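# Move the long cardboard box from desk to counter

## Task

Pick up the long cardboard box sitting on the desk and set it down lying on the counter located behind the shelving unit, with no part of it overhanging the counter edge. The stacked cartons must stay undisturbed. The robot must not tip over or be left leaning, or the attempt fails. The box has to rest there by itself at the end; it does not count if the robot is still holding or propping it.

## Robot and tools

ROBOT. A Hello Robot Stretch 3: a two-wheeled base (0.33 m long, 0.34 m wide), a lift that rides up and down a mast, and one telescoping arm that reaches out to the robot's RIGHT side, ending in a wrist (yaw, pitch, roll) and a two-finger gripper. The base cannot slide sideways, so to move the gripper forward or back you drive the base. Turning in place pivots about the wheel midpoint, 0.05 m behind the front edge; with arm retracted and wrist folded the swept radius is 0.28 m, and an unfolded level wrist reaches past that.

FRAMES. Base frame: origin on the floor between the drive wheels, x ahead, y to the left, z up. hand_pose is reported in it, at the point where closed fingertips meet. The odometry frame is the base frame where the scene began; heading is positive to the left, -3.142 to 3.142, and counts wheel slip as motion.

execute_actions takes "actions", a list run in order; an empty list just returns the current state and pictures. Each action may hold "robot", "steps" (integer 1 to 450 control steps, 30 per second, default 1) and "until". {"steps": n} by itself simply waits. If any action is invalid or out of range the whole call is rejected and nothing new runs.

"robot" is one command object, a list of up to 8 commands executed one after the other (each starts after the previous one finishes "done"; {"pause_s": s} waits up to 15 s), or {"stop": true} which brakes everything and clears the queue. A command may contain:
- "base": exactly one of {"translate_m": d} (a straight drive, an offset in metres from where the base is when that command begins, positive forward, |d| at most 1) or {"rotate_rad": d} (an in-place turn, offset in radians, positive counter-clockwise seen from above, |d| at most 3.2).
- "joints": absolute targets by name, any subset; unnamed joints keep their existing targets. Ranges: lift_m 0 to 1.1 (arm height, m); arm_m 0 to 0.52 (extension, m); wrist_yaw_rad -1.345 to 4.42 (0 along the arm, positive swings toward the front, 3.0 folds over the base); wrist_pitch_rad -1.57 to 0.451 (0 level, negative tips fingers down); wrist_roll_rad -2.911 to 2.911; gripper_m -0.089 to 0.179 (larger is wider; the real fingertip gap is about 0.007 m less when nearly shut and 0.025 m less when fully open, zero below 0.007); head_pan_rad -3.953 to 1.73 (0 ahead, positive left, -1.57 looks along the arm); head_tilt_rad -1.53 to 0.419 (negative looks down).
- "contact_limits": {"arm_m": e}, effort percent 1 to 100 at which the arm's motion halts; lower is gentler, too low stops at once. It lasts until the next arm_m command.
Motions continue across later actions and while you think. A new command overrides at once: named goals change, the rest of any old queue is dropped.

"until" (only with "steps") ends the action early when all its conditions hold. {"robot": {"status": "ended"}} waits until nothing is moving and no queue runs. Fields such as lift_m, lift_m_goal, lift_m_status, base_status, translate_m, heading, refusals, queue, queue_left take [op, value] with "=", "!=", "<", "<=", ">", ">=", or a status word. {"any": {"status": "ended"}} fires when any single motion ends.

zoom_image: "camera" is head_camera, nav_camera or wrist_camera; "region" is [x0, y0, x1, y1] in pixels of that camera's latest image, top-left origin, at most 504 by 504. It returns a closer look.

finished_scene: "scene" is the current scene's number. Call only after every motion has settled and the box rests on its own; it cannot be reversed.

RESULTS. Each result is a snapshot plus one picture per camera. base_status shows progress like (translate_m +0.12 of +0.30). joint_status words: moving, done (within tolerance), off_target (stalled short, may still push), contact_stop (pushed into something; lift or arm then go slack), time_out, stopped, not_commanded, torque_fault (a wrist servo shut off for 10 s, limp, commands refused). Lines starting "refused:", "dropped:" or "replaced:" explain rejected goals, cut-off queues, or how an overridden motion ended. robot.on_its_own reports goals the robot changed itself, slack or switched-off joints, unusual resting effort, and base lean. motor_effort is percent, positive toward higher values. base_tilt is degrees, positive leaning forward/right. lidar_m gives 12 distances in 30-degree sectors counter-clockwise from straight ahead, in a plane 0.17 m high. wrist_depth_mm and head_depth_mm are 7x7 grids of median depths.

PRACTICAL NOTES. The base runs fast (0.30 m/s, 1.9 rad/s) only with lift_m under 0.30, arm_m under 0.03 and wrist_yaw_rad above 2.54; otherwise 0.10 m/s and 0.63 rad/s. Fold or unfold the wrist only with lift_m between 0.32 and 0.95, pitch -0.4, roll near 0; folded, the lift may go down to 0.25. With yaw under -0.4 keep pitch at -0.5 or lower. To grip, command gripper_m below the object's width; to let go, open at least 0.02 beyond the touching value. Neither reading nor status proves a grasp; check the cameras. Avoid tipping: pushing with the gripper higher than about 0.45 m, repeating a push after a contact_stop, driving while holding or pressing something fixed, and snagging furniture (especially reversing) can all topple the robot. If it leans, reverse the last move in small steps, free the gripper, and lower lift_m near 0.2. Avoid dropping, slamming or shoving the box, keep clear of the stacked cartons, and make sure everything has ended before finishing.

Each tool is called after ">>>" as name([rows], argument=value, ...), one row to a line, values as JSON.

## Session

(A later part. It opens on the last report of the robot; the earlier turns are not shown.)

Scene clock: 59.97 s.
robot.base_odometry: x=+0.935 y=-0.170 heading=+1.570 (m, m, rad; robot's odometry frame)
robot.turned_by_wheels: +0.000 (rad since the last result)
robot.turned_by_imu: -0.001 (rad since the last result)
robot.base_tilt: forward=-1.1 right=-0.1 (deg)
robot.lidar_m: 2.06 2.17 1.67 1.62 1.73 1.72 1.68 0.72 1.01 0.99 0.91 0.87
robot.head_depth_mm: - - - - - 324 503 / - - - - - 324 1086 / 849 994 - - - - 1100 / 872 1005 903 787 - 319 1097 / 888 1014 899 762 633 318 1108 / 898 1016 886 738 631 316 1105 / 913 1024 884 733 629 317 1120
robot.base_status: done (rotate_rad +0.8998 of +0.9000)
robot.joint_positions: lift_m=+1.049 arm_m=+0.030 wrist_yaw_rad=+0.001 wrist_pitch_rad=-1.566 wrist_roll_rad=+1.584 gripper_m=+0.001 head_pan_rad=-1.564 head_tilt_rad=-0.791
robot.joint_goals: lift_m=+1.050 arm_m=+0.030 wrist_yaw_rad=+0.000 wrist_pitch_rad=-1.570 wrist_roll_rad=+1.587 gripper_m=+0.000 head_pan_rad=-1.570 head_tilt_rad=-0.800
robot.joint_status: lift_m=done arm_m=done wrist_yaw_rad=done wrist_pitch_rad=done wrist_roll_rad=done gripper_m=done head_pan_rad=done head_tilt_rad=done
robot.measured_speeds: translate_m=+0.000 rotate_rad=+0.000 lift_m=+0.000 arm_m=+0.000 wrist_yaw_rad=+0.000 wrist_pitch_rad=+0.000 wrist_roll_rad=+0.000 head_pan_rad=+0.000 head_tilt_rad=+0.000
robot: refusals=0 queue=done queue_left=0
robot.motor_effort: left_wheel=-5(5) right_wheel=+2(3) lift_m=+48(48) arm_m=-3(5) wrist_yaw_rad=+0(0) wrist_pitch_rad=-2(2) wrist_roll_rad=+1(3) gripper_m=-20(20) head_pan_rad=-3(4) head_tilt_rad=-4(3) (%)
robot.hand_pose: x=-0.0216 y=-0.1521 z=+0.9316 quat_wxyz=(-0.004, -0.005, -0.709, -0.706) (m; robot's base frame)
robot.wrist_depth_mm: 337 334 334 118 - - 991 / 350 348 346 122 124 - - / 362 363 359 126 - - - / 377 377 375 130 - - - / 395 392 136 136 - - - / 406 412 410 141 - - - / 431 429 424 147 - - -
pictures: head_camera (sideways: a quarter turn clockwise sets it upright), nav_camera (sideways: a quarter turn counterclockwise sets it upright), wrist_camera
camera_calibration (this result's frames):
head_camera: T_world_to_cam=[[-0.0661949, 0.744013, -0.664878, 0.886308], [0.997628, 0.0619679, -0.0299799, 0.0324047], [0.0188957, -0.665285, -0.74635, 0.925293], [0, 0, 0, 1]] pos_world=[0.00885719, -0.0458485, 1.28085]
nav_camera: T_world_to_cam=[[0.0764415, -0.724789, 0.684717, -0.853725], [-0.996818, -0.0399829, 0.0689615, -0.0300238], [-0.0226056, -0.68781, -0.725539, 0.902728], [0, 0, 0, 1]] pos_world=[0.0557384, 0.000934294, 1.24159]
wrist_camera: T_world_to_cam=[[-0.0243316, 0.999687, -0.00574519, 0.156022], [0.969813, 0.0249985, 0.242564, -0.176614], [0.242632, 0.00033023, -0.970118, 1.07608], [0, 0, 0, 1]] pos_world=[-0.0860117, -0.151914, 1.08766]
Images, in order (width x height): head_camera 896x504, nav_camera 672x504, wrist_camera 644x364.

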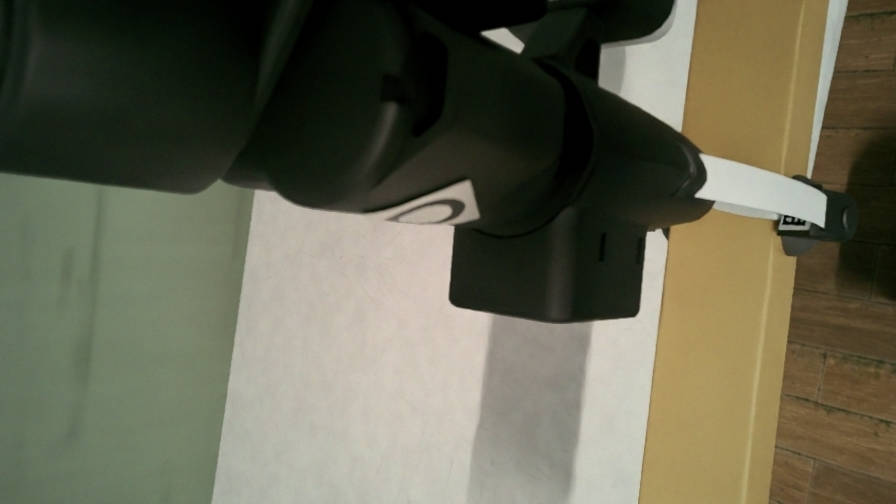

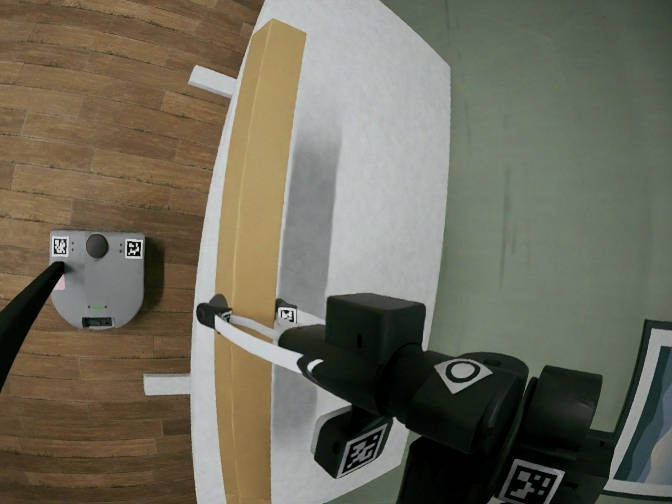

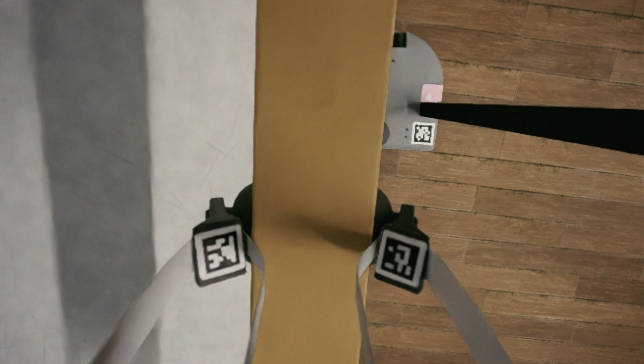

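>>> execute_actions([
  {"robot":[{"base":{"rotate_rad":1.92},"joints":{"arm_m":0.0,"head_pan_rad":0,"head_tilt_rad":-0.6}},{"base":{"translate_m":0.15}},{"base":{"rotate_rad":0.519}},{"base":{"translate_m":1.0}},{"base":{"translate_m":0.65}},{"base":{"rotate_rad":-0.867}}],"steps":450,"until":{"robot":{"status":"ended"}}},
  {"steps":450,"until":{"robot":{"status":"ended"}}},
])

Scene clock: 90.57 s.
robot.base_odometry: x=-0.274 y=-1.479 heading=-3.141 (m, m, rad; robot's odometry frame)
robot.turned_by_wheels: +1.572 (rad since the last result)
robot.turned_by_imu: +1.582 (rad since the last result)
robot.base_tilt: forward=-1.1 right=+0.0 (deg)
robot.lidar_m: 0.82 0.36 0.28 0.27 0.29 0.42 1.50 1.83 2.68 1.78 0.91 0.63
robot.head_depth_mm: 2256 2439 2458 2172 1210 361 315 / 2281 2530 2740 2157 1703 1355 1195 / 2303 2577 2764 2116 1710 1416 1212 / 1945 2377 2570 2128 1680 1409 1209 / 1082 1196 1342 1529 1584 1396 1192 / 752 804 867 940 1030 1139 1146 / 575 605 639 680 727 780 840
robot.base_status: done (rotate_rad -0.8668 of -0.8670)
robot.joint_positions: lift_m=+1.049 arm_m=+0.002 wrist_yaw_rad=+0.001 wrist_pitch_rad=-1.566 wrist_roll_rad=+1.584 gripper_m=+0.001 head_pan_rad=-0.007 head_tilt_rad=-0.606
robot.joint_goals: lift_m=+1.050 arm_m=+0.000 wrist_yaw_rad=+0.000 wrist_pitch_rad=-1.570 wrist_roll_rad=+1.587 gripper_m=+0.000 head_pan_rad=+0.000 head_tilt_rad=-0.600
robot.joint_status: lift_m=done arm_m=done wrist_yaw_rad=done wrist_pitch_rad=done wrist_roll_rad=done gripper_m=done head_pan_rad=done head_tilt_rad=done
robot.measured_speeds: translate_m=+0.000 rotate_rad=+0.000 lift_m=+0.000 arm_m=+0.000 wrist_yaw_rad=+0.000 wrist_pitch_rad=+0.000 wrist_roll_rad=+0.000 head_pan_rad=+0.000 head_tilt_rad=+0.000
robot: refusals=0 queue=done queue_left=0
robot.motor_effort: left_wheel=+4(10) right_wheel=-4(5) lift_m=+47(48) arm_m=-3(3) wrist_yaw_rad=+0(0) wrist_pitch_rad=-3(2) wrist_roll_rad=+2(2) gripper_m=-20(19) head_pan_rad=+4(48) head_tilt_rad=+2(15) (%)
robot.hand_pose: x=-0.0216 y=-0.1243 z=+0.9316 quat_wxyz=(-0.004, -0.005, -0.709, -0.706) (m; robot's base frame)
robot.wrist_depth_mm: - - - 118 - 771 500 / - - - 122 - 758 489 / - - - 126 - 768 - / - - - 131 - 685 464 / - - 136 136 - 665 452 / 930 - - 140 - 637 448 / 876 - 894 146 - 588 437
pictures: head_camera (sideways: a quarter turn clockwise sets it upright), nav_camera (sideways: a quarter turn counterclockwise sets it upright), wrist_camera
camera_calibration (this result's frames):
head_camera: T_world_to_cam=[[-0.609478, -0.0565093, -0.790787, 1.05372], [-0.0412312, 0.998366, -0.0395649, 0.0512289], [0.79173, 0.00849116, -0.610812, 0.744288], [0, 0, 0, 1]] pos_world=[0.0550544, 0.00207977, 1.28991]
nav_camera: T_world_to_cam=[[0.587071, 0.0670532, 0.806753, -1.0159], [0.0124472, -0.997194, 0.0738238, -0.0425278], [0.809439, -0.033298, -0.586259, 0.716484], [0, 0, 0, 1]] pos_world=[0.0169839, 0.0495682, 1.24276]
wrist_camera: T_world_to_cam=[[-0.0243478, 0.999687, -0.00574505, 0.128216], [0.969813, 0.0250142, 0.242564, -0.177308], [0.242632, 0.000334289, -0.970118, 1.07607], [0, 0, 0, 1]] pos_world=[-0.0860117, -0.124101, 1.08766]
Images, in order (width x height): head_camera 896x504, nav_camera 672x504, wrist_camera 644x364.

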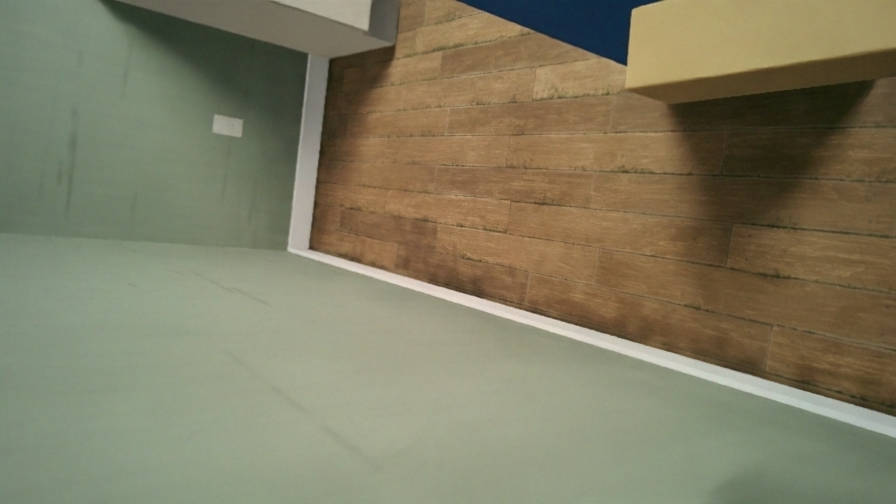

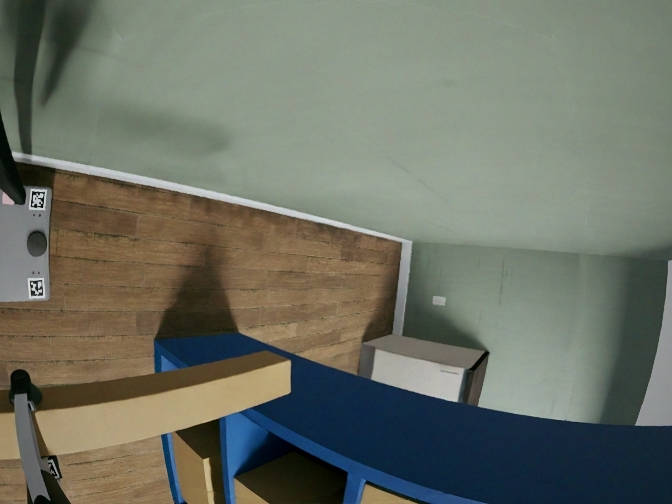

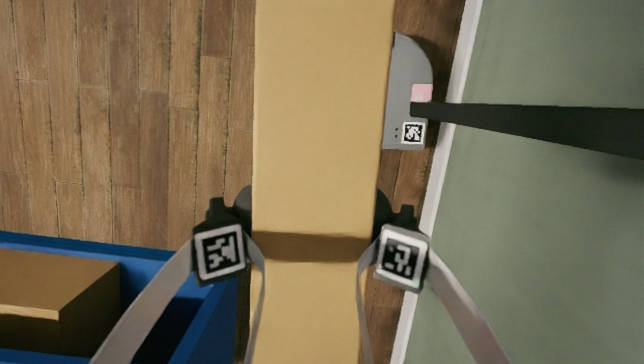

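>>> execute_actions([
  {"robot":[{"base":{"rotate_rad":-0.08}},{"base":{"translate_m":0.5}}],"steps":450,"until":{"robot":{"status":"ended"}}},
])

>>> execute_actions([
  {"robot":[{"base":{"translate_m":0.9},"joints":{"head_pan_rad":-0.9,"head_tilt_rad":-0.5}}],"steps":450,"until":{"robot":{"status":"ended"}}},
])

Scene clock: 99.33 s.
robot.base_odometry: x=-0.772 y=-1.439 heading=+3.062 (m, m, rad; robot's odometry frame)
robot.turned_by_wheels: -0.080 (rad since the last result)
robot.turned_by_imu: -0.082 (rad since the last result)
robot.base_tilt: forward=-1.1 right=+0.0 (deg)
robot.lidar_m: 1.08 0.39 0.28 0.27 0.28 0.38 1.05 2.28 3.04 0.35 0.36 0.50
robot.head_depth_mm: 1846 1924 1814 2005 1724 361 314 / 1850 2065 2305 2163 1710 1354 1192 / 1868 2072 2339 2141 1695 1418 1214 / 1871 2083 2380 2113 1679 1397 1195 / 1774 1968 2173 1983 1673 1391 1193 / 1038 1094 1158 1239 1325 1320 1175 / 734 760 792 823 863 910 960
robot.base_status: done (translate_m +0.5000 of +0.5000)
robot.joint_positions: lift_m=+1.049 arm_m=+0.002 wrist_yaw_rad=+0.001 wrist_pitch_rad=-1.566 wrist_roll_rad=+1.584 gripper_m=+0.001 head_pan_rad=-0.007 head_tilt_rad=-0.606
robot.joint_goals: lift_m=+1.050 arm_m=+0.000 wrist_yaw_rad=+0.000 wrist_pitch_rad=-1.570 wrist_roll_rad=+1.587 gripper_m=+0.000 head_pan_rad=+0.000 head_tilt_rad=-0.600
robot.joint_status: lift_m=done arm_m=done wrist_yaw_rad=done wrist_pitch_rad=done wrist_roll_rad=done gripper_m=done head_pan_rad=done head_tilt_rad=done
robot.measured_speeds: translate_m=+0.000 rotate_rad=+0.000 lift_m=+0.000 arm_m=+0.000 wrist_yaw_rad=+0.000 wrist_pitch_rad=+0.000 wrist_roll_rad=+0.000 head_pan_rad=+0.000 head_tilt_rad=+0.000
robot: refusals=0 queue=done queue_left=0
robot.motor_effort: left_wheel=+4(11) right_wheel=-4(7) lift_m=+47(48) arm_m=-3(3) wrist_yaw_rad=-1(1) wrist_pitch_rad=-3(2) wrist_roll_rad=+1(1) gripper_m=-20(20) head_pan_rad=+4(5) head_tilt_rad=+2(2) (%)
robot.hand_pose: x=-0.0216 y=-0.1243 z=+0.9316 quat_wxyz=(-0.004, -0.005, -0.709, -0.706) (m; robot's base frame)
robot.wrist_depth_mm: - - 993 118 999 735 481 / - - - 122 979 724 478 / 914 - 922 126 - 762 - / 562 446 651 131 - 705 470 / 290 418 136 136 - 693 469 / 295 394 643 141 - 687 463 / 295 488 702 147 - 627 459
pictures: head_camera (sideways: a quarter turn clockwise sets it upright), nav_camera (sideways: a quarter turn counterclockwise sets it upright), wrist_camera
camera_calibration (this result's frames):
head_camera: T_world_to_cam=[[-0.609474, -0.0565092, -0.790789, 1.05372], [-0.0412309, 0.998366, -0.0395652, 0.0512292], [0.791733, 0.008491, -0.610808, 0.744283], [0, 0, 0, 1]] pos_world=[0.0550545, 0.00207976, 1.28991]
nav_camera: T_world_to_cam=[[0.587068, 0.0670531, 0.806756, -1.0159], [0.0124467, -0.997194, 0.0738239, -0.0425279], [0.809442, -0.0332982, -0.586255, 0.716478], [0, 0, 0, 1]] pos_world=[0.0169842, 0.0495682, 1.24276]
wrist_camera: T_world_to_cam=[[-0.0243471, 0.999687, -0.00574505, 0.128212], [0.969813, 0.0250135, 0.242564, -0.177308], [0.242632, 0.000334105, -0.970118, 1.07607], [0, 0, 0, 1]] pos_world=[-0.0860117, -0.124096, 1.08766]
Images, in order (width x height): head_camera 896x504, nav_camera 672x504, wrist_camera 644x364.

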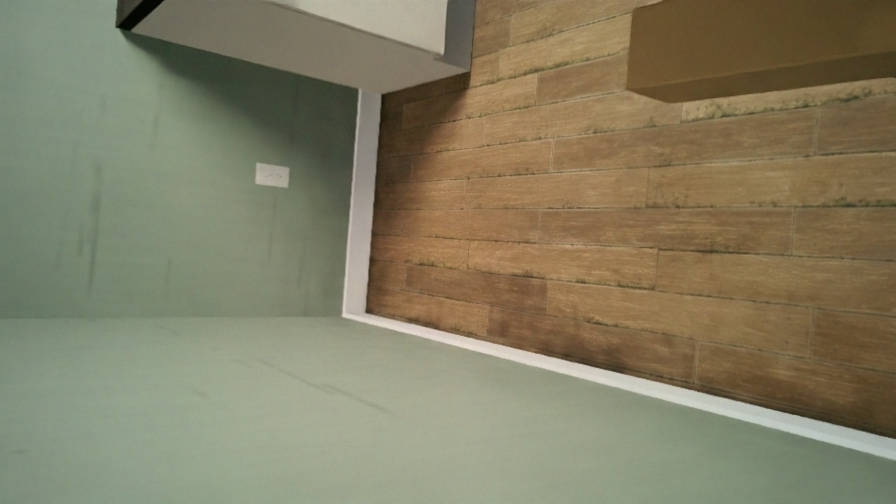

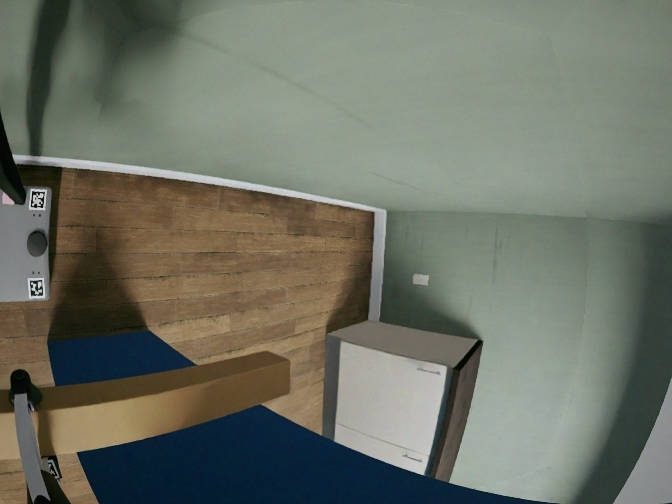

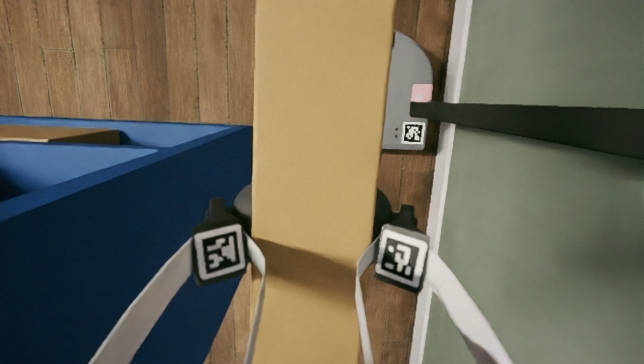

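Scene clock: 109.57 s.
robot.base_odometry: x=-1.670 y=-1.368 heading=+3.062 (m, m, rad; robot's odometry frame)
robot.turned_by_wheels: +0.000 (rad since the last result)
robot.turned_by_imu: -0.003 (rad since the last result)
robot.base_tilt: forward=-1.1 right=+0.0 (deg)
robot.lidar_m: 1.11 0.40 0.29 0.28 0.29 0.39 1.06 0.56 0.61 1.66 0.97 0.89
robot.head_depth_mm: 2399 2054 1791 2237 1919 1538 1281 / 2083 1992 1440 1776 1887 1530 1286 / 1817 1902 1244 1445 1750 1517 1263 / 1636 1689 1116 1217 1427 1502 1262 / 1460 1558 1021 1053 1210 1420 327 / 1330 1428 1011 1056 1239 1407 319 / 1228 1315 1109 1239 1492 374 334
robot.base_status: done (translate_m +0.9000 of +0.9000)
robot.joint_positions: lift_m=+1.049 arm_m=+0.002 wrist_yaw_rad=+0.001 wrist_pitch_rad=-1.566 wrist_roll_rad=+1.584 gripper_m=+0.001 head_pan_rad=-0.893 head_tilt_rad=-0.507
robot.joint_goals: lift_m=+1.050 arm_m=+0.000 wrist_yaw_rad=+0.000 wrist_pitch_rad=-1.570 wrist_roll_rad=+1.587 gripper_m=+0.000 head_pan_rad=-0.900 head_tilt_rad=-0.500
robot.joint_status: lift_m=done arm_m=done wrist_yaw_rad=done wrist_pitch_rad=done wrist_roll_rad=done gripper_m=done head_pan_rad=done head_tilt_rad=done
robot.measured_speeds: translate_m=+0.000 rotate_rad=+0.000 lift_m=+0.000 arm_m=+0.000 wrist_yaw_rad=+0.000 wrist_pitch_rad=+0.000 wrist_roll_rad=+0.000 head_pan_rad=+0.000 head_tilt_rad=+0.000
robot: refusals=0 queue=done queue_left=0
robot.motor_effort: left_wheel=+4(12) right_wheel=-3(5) lift_m=+48(47) arm_m=-3(2) wrist_yaw_rad=-1(1) wrist_pitch_rad=-2(2) wrist_roll_rad=+1(2) gripper_m=-20(20) head_pan_rad=-4(46) head_tilt_rad=+3(10) (%)
robot.hand_pose: x=-0.0216 y=-0.1243 z=+0.9316 quat_wxyz=(-0.004, -0.005, -0.709, -0.706) (m; robot's base frame)
robot.wrist_depth_mm: - - - 118 - 732 490 / - - - 122 994 728 484 / - - - 126 - 774 - / - - - 131 - 717 479 / - - 136 135 - 711 474 / - - - 141 - 707 474 / - - - 146 - 636 470
pictures: head_camera (sideways: a quarter turn clockwise sets it upright), nav_camera (sideways: a quarter turn counterclockwise sets it upright), wrist_camera
camera_calibration (this result's frames):
head_camera: T_world_to_cam=[[-0.378747, 0.373346, -0.846855, 1.12541], [0.749627, 0.660389, -0.0441221, 0.0523429], [0.542781, -0.651536, -0.52999, 0.640659], [0, 0, 0, 1]] pos_world=[0.0392704, -0.0373218, 1.29491]
nav_camera: T_world_to_cam=[[0.371819, -0.348186, 0.860533, -1.08471], [-0.768956, -0.634841, 0.0753832, -0.0398009], [0.520055, -0.689742, -0.503785, 0.610948], [0, 0, 0, 1]] pos_world=[0.0549829, 0.0184493, 1.24421]
wrist_camera: T_world_to_cam=[[-0.0243471, 0.999687, -0.00574505, 0.128212], [0.969813, 0.0250135, 0.242564, -0.177308], [0.242632, 0.000334112, -0.970118, 1.07607], [0, 0, 0, 1]] pos_world=[-0.0860117, -0.124096, 1.08766]
Images, in order (width x height): head_camera 896x504, nav_camera 672x504, wrist_camera 644x364.

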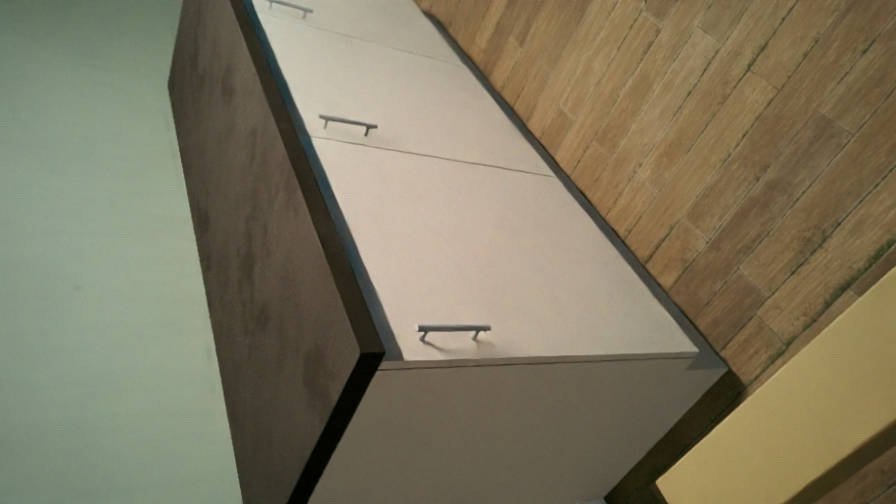

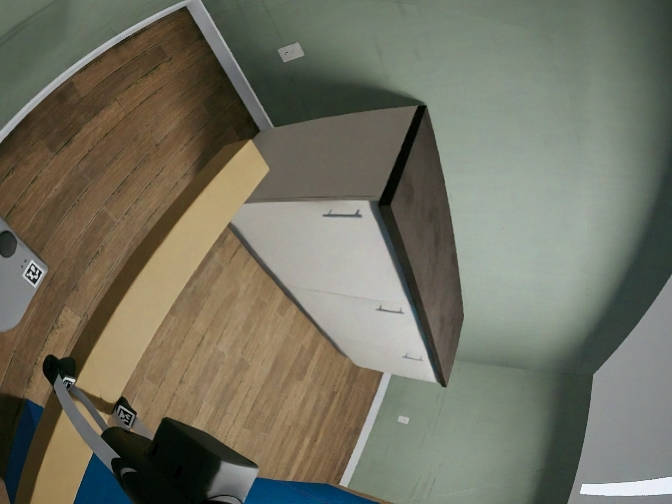

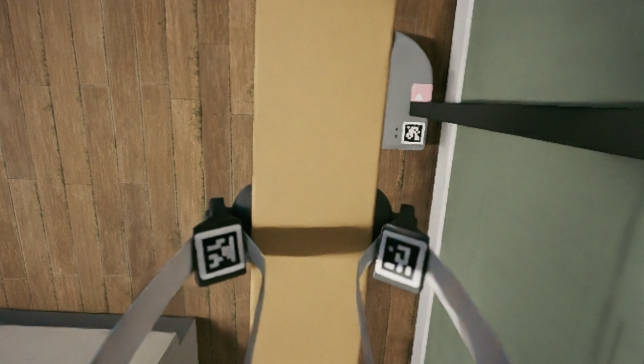

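>>> execute_actions([
  {"robot":[{"base":{"translate_m":0.53},"joints":{"lift_m":1.1,"head_pan_rad":-2.2,"head_tilt_rad":-0.8}},{"base":{"rotate_rad":1.0}},{"base":{"translate_m":-0.3}},{"base":{"rotate_rad":0.571}},{"base":{"translate_m":-0.4}}],"steps":450,"until":{"robot":{"status":"ended"}}},
  {"steps":450,"until":{"robot":{"status":"ended"}}},
])

Scene clock: 133.87 s.
robot.base_odometry: x=-1.984 y=-0.688 heading=-1.651 (m, m, rad; robot's odometry frame)
robot.turned_by_wheels: +1.571 (rad since the last result)
robot.turned_by_imu: +1.586 (rad since the last result)
robot.base_tilt: forward=-1.2 right=+0.0 (deg)
robot.lidar_m: 0.94 0.97 0.84 0.81 0.84 1.15 1.18 0.43 0.32 0.31 0.32 0.97
robot.head_depth_mm: 1070 752 612 707 327 1287 1146 / - - 582 638 318 1243 1142 / - - 569 - 308 301 1152 / - - - - 307 288 1153 / - - - - 594 - 1111 / - - - - - - - / - - - - - - -
robot.base_status: done (translate_m -0.4000 of -0.4000)
robot.joint_positions: lift_m=+1.099 arm_m=+0.002 wrist_yaw_rad=+0.001 wrist_pitch_rad=-1.566 wrist_roll_rad=+1.584 gripper_m=+0.001 head_pan_rad=-2.193 head_tilt_rad=-0.790
robot.joint_goals: lift_m=+1.100 arm_m=+0.000 wrist_yaw_rad=+0.000 wrist_pitch_rad=-1.570 wrist_roll_rad=+1.587 gripper_m=+0.000 head_pan_rad=-2.200 head_tilt_rad=-0.800
robot.joint_status: lift_m=done arm_m=done wrist_yaw_rad=done wrist_pitch_rad=done wrist_roll_rad=done gripper_m=done head_pan_rad=done head_tilt_rad=done
robot.measured_speeds: translate_m=+0.000 rotate_rad=+0.000 lift_m=+0.000 arm_m=+0.000 wrist_yaw_rad=+0.000 wrist_pitch_rad=+0.000 wrist_roll_rad=+0.000 head_pan_rad=+0.000 head_tilt_rad=+0.000
robot: refusals=0 queue=done queue_left=0
robot.motor_effort: left_wheel=-4(11) right_wheel=+2(6) lift_m=+47(46) arm_m=-3(2) wrist_yaw_rad=+0(0) wrist_pitch_rad=-2(2) wrist_roll_rad=+1(1) gripper_m=-20(20) head_pan_rad=-3(45) head_tilt_rad=-4(18) (%)
robot.hand_pose: x=-0.0216 y=-0.1243 z=+0.9816 quat_wxyz=(-0.004, -0.005, -0.709, -0.706) (m; robot's base frame)
robot.wrist_depth_mm: 210 317 492 118 - - - / 216 324 499 122 - - - / 224 330 519 127 - - - / 234 336 502 130 - - - / 242 341 136 136 - - - / 252 280 - 141 - - - / - - - 147 - - -
pictures: head_camera (sideways: a quarter turn clockwise sets it upright), nav_camera (sideways: a quarter turn counterclockwise sets it upright), wrist_camera
camera_calibration (this result's frames):
head_camera: T_world_to_cam=[[0.384063, 0.639662, -0.665829, 0.8848], [0.842836, -0.53733, -0.0300498, 0.03344], [-0.376992, -0.549644, -0.745499, 0.926602], [0, 0, 0, 1]] pos_world=[-0.0186819, -0.0387041, 1.28091]
nav_camera: T_world_to_cam=[[-0.364447, -0.630136, 0.685644, -0.852243], [-0.829208, 0.554664, 0.0690033, -0.0311008], [-0.423783, -0.543393, -0.72466, 0.904032], [0, 0, 0, 1]] pos_world=[0.0467275, -0.0285337, 1.2416]
wrist_camera: T_world_to_cam=[[-0.024363, 0.999687, -0.00574516, 0.128503], [0.969812, 0.025029, 0.242564, -0.189435], [0.242632, 0.000337866, -0.970118, 1.12458], [0, 0, 0, 1]] pos_world=[-0.0860117, -0.124101, 1.13766]
Images, in order (width x height): head_camera 896x504, nav_camera 672x504, wrist_camera 644x364.

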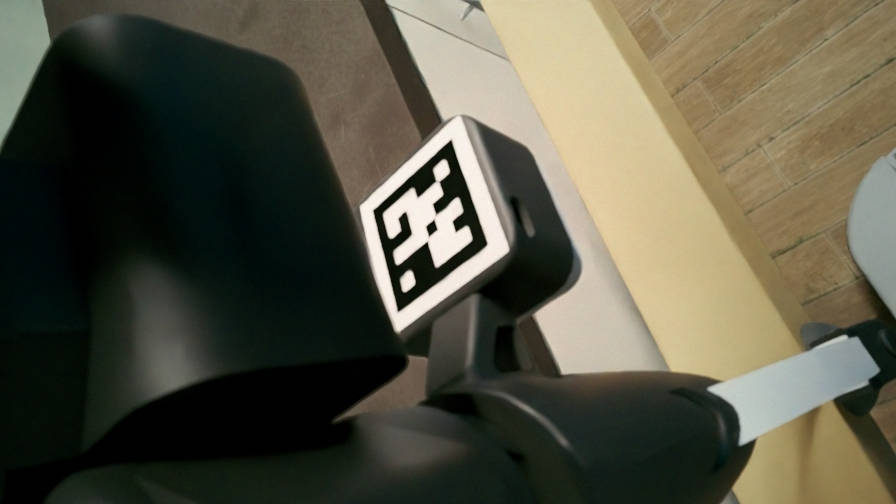

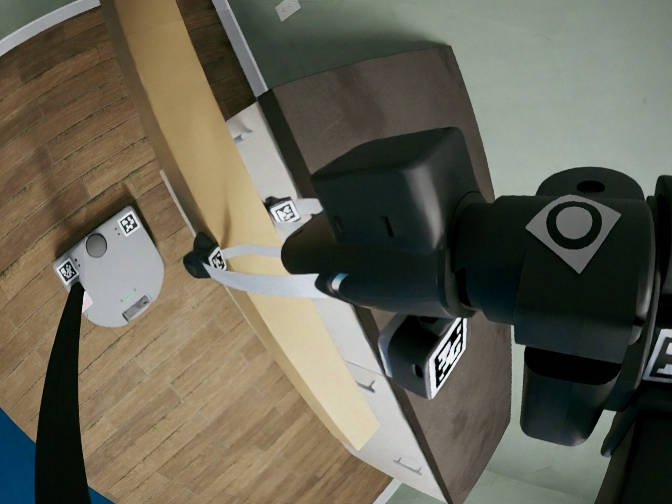

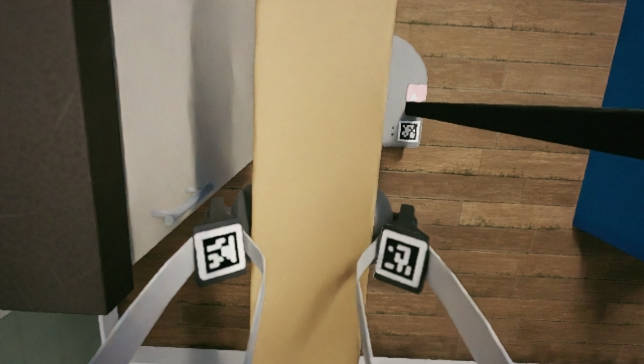

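>>> execute_actions([
  {"robot":[{"base":{"translate_m":-0.4},"joints":{"arm_m":0.4,"head_pan_rad":-1.57,"head_tilt_rad":-0.7}},{"joints":{"lift_m":1.06}}],"steps":450,"until":{"robot":{"status":"ended"}}},
])

Scene clock: 140.83 s.
robot.base_odometry: x=-1.952 y=-0.289 heading=-1.651 (m, m, rad; robot's odometry frame)
robot.turned_by_wheels: +0.000 (rad since the last result)
robot.turned_by_imu: +0.001 (rad since the last result)
robot.base_tilt: forward=-1.1 right=+0.0 (deg)
robot.lidar_m: 1.34 1.40 0.84 0.81 0.84 1.16 1.15 0.43 0.31 0.30 0.31 0.43
robot.head_depth_mm: 751 830 704 558 461 548 771 / 774 851 697 553 457 540 793 / - 847 579 548 455 568 811 / 752 838 573 543 452 578 830 / 760 832 574 541 456 588 851 / 768 838 575 536 457 596 871 / 769 843 575 531 454 609 894
robot.base_status: done (translate_m -0.4000 of -0.4000)
robot.joint_positions: lift_m=+1.061 arm_m=+0.400 wrist_yaw_rad=+0.001 wrist_pitch_rad=-1.565 wrist_roll_rad=+1.585 gripper_m=+0.001 head_pan_rad=-1.577 head_tilt_rad=-0.705
robot.joint_goals: lift_m=+1.060 arm_m=+0.400 wrist_yaw_rad=+0.000 wrist_pitch_rad=-1.570 wrist_roll_rad=+1.587 gripper_m=+0.000 head_pan_rad=-1.570 head_tilt_rad=-0.700
robot.joint_status: lift_m=done arm_m=done wrist_yaw_rad=done wrist_pitch_rad=done wrist_roll_rad=done gripper_m=done head_pan_rad=done head_tilt_rad=done
robot.measured_speeds: translate_m=+0.000 rotate_rad=+0.000 lift_m=+0.000 arm_m=+0.000 wrist_yaw_rad=+0.000 wrist_pitch_rad=+0.000 wrist_roll_rad=+0.000 head_pan_rad=+0.000 head_tilt_rad=+0.000
robot: refusals=0 queue=done queue_left=0
robot.motor_effort: left_wheel=-4(11) right_wheel=+2(4) lift_m=+13(50) arm_m=+3(2) wrist_yaw_rad=+0(1) wrist_pitch_rad=-3(3) wrist_roll_rad=+1(1) gripper_m=-20(20) head_pan_rad=+3(40) head_tilt_rad=+2(9) (%)
robot.hand_pose: x=-0.0216 y=-0.5218 z=+0.9431 quat_wxyz=(-0.005, -0.005, -0.709, -0.705) (m; robot's base frame)
robot.wrist_depth_mm: 171 172 170 118 170 172 172 / 178 178 176 122 177 178 178 / 184 184 183 126 185 185 185 / 191 192 190 131 192 192 192 / 200 200 136 135 199 200 199 / 209 208 208 141 209 208 209 / 218 217 216 147 217 219 218
pictures: head_camera (sideways: a quarter turn clockwise sets it upright), nav_camera (sideways: a quarter turn counterclockwise sets it upright), wrist_camera
camera_calibration (this result's frames):
head_camera: T_world_to_cam=[[-0.0566103, 0.684459, -0.72685, 0.967008], [0.99835, 0.0458193, -0.0346089, 0.0384304], [0.00961536, -0.72761, -0.685924, 0.846763], [0, 0, 0, 1]] pos_world=[0.00823371, -0.047526, 1.28501]
nav_camera: T_world_to_cam=[[0.0671232, -0.663728, 0.744956, -0.932173], [-0.997226, -0.0205539, 0.0715408, -0.0333872], [-0.0321718, -0.747692, -0.663266, 0.821792], [0, 0, 0, 1]] pos_world=[0.0557144, -0.00494813, 1.24188]
wrist_camera: T_world_to_cam=[[-0.0230551, 0.999715, -0.00627434, 0.526201], [0.969843, 0.0238885, 0.242557, -0.17074], [0.242638, -0.000492953, -0.970117, 1.08694], [0, 0, 0, 1]] pos_world=[-0.0860104, -0.521436, 1.09918]
Images, in order (width x height): head_camera 896x504, nav_camera 672x504, wrist_camera 644x364.

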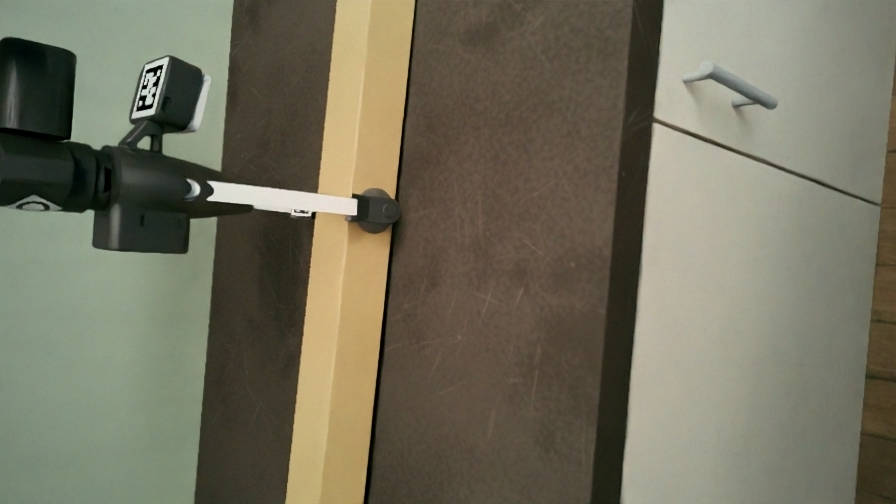

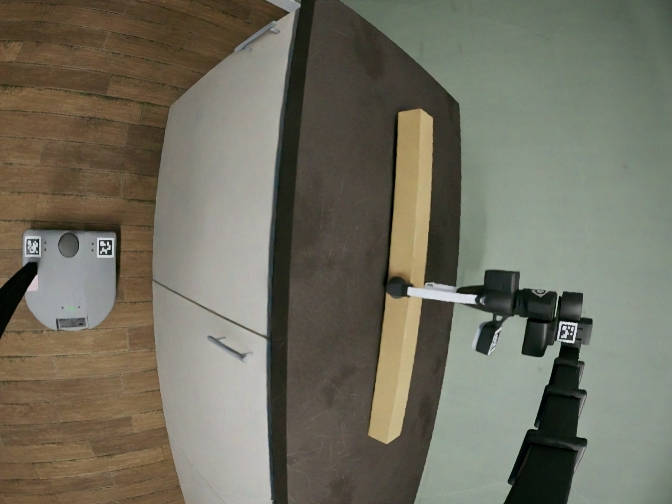

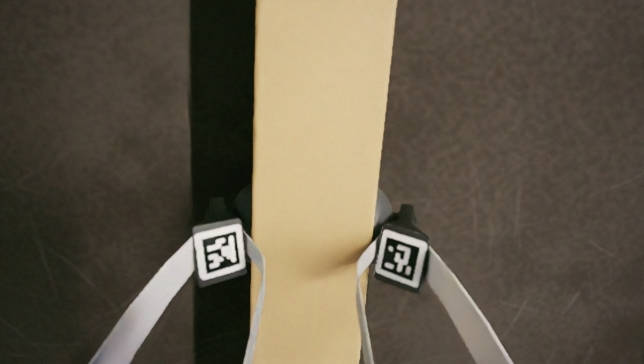

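>>> execute_actions([
  {"robot":[{"joints":{"lift_m":1.051}},{"joints":{"gripper_m":0.13}},{"joints":{"lift_m":1.1}}],"steps":450,"until":{"robot":{"status":"ended"}}},
])

Scene clock: 145.93 s.
robot.base_odometry: x=-1.952 y=-0.289 heading=-1.651 (m, m, rad; robot's odometry frame)
robot.turned_by_wheels: +0.000 (rad since the last result)
robot.turned_by_imu: -0.001 (rad since the last result)
robot.base_tilt: forward=-1.3 right=-0.1 (deg)
robot.lidar_m: 1.34 1.40 0.84 0.81 0.85 1.16 1.16 0.43 0.31 0.30 0.32 0.43
robot.head_depth_mm: 735 830 703 556 462 548 773 / 728 832 697 552 458 539 790 / - 847 693 548 455 568 809 / 755 835 682 544 452 578 833 / 763 834 588 540 456 587 849 / 765 839 583 535 457 595 872 / 774 841 591 531 454 607 891
robot.base_status: done (translate_m -0.4000 of -0.4000)
robot.joint_positions: lift_m=+1.099 arm_m=+0.400 wrist_yaw_rad=+0.001 wrist_pitch_rad=-1.564 wrist_roll_rad=+1.585 gripper_m=+0.130 head_pan_rad=-1.577 head_tilt_rad=-0.705
robot.joint_goals: lift_m=+1.100 arm_m=+0.400 wrist_yaw_rad=+0.000 wrist_pitch_rad=-1.570 wrist_roll_rad=+1.587 gripper_m=+0.130 head_pan_rad=-1.570 head_tilt_rad=-0.700
robot.joint_status: lift_m=done arm_m=done wrist_yaw_rad=done wrist_pitch_rad=done wrist_roll_rad=done gripper_m=done head_pan_rad=done head_tilt_rad=done
robot.measured_speeds: translate_m=+0.000 rotate_rad=+0.000 lift_m=+0.000 arm_m=+0.000 wrist_yaw_rad=+0.000 wrist_pitch_rad=+0.000 wrist_roll_rad=+0.000 head_pan_rad=+0.000 head_tilt_rad=+0.000
robot: refusals=0 queue=done queue_left=0
robot.motor_effort: left_wheel=-4(4) right_wheel=+2(2) lift_m=+47(50) arm_m=+2(3) wrist_yaw_rad=+0(1) wrist_pitch_rad=-3(4) wrist_roll_rad=+1(1) gripper_m=+0(84) head_pan_rad=+5(4) head_tilt_rad=+2(2) (%)
robot.hand_pose: x=-0.0216 y=-0.5221 z=+0.9815 quat_wxyz=(-0.005, -0.005, -0.709, -0.705) (m; robot's base frame)
robot.wrist_depth_mm: 209 207 207 162 207 206 208 / 215 215 215 166 214 215 215 / 223 223 222 174 222 224 222 / 231 231 232 180 232 232 233 / 240 - 241 187 241 241 242 / 248 255 251 195 250 255 251 / 265 264 262 206 263 263 -
pictures: head_camera (sideways: a quarter turn clockwise sets it upright), nav_camera (sideways: a quarter turn counterclockwise sets it upright), wrist_camera
camera_calibration (this result's frames):
head_camera: T_world_to_cam=[[-0.0566105, 0.684459, -0.72685, 0.967008], [0.99835, 0.0458195, -0.0346089, 0.0384304], [0.00961553, -0.72761, -0.685924, 0.846763], [0, 0, 0, 1]] pos_world=[0.00823372, -0.047526, 1.28501]
nav_camera: T_world_to_cam=[[0.0671234, -0.663728, 0.744956, -0.932173], [-0.997226, -0.0205542, 0.0715408, -0.0333872], [-0.0321716, -0.747692, -0.663266, 0.821792], [0, 0, 0, 1]] pos_world=[0.0557144, -0.00494812, 1.24188]
wrist_camera: T_world_to_cam=[[-0.0230564, 0.999707, -0.00738268, 0.527852], [0.969843, 0.0241587, 0.242531, -0.179895], [0.242638, -0.00156816, -0.970116, 1.12369], [0, 0, 0, 1]] pos_world=[-0.0860104, -0.521589, 1.13764]
Images, in order (width x height): head_camera 896x504, nav_camera 672x504, wrist_camera 644x364.

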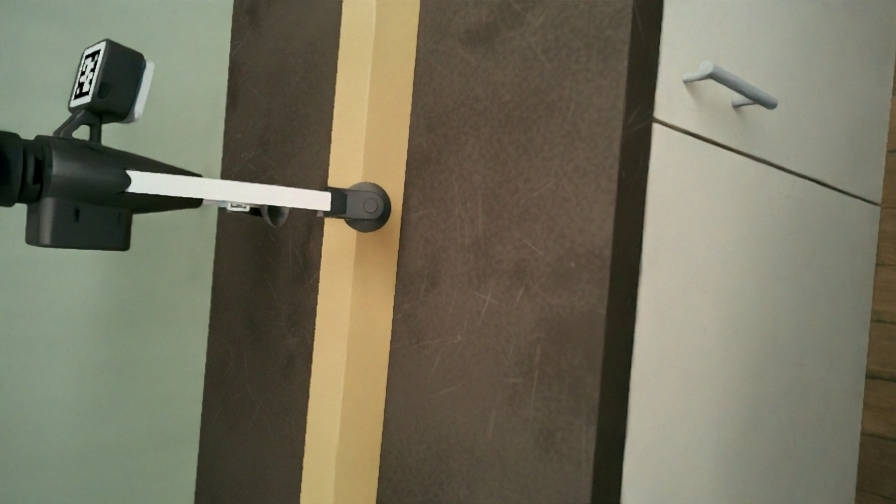

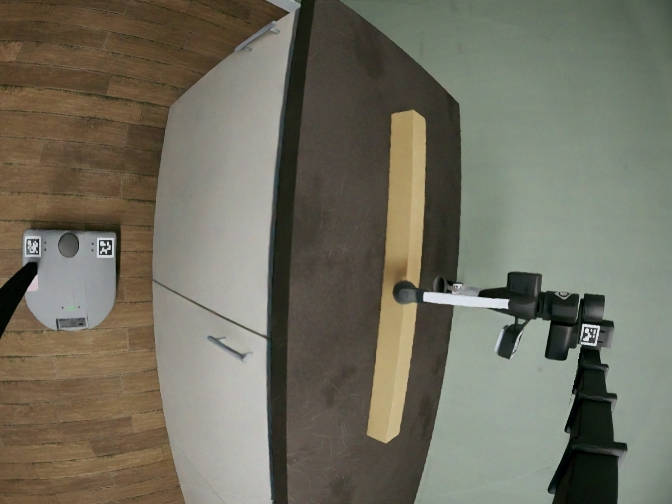

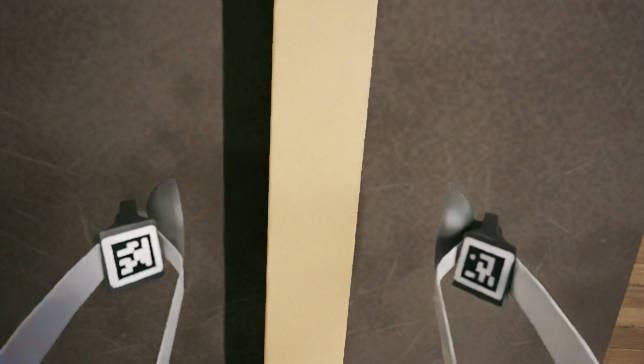

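>>> finished_scene(scene=1)

The scene is finished: the task was done.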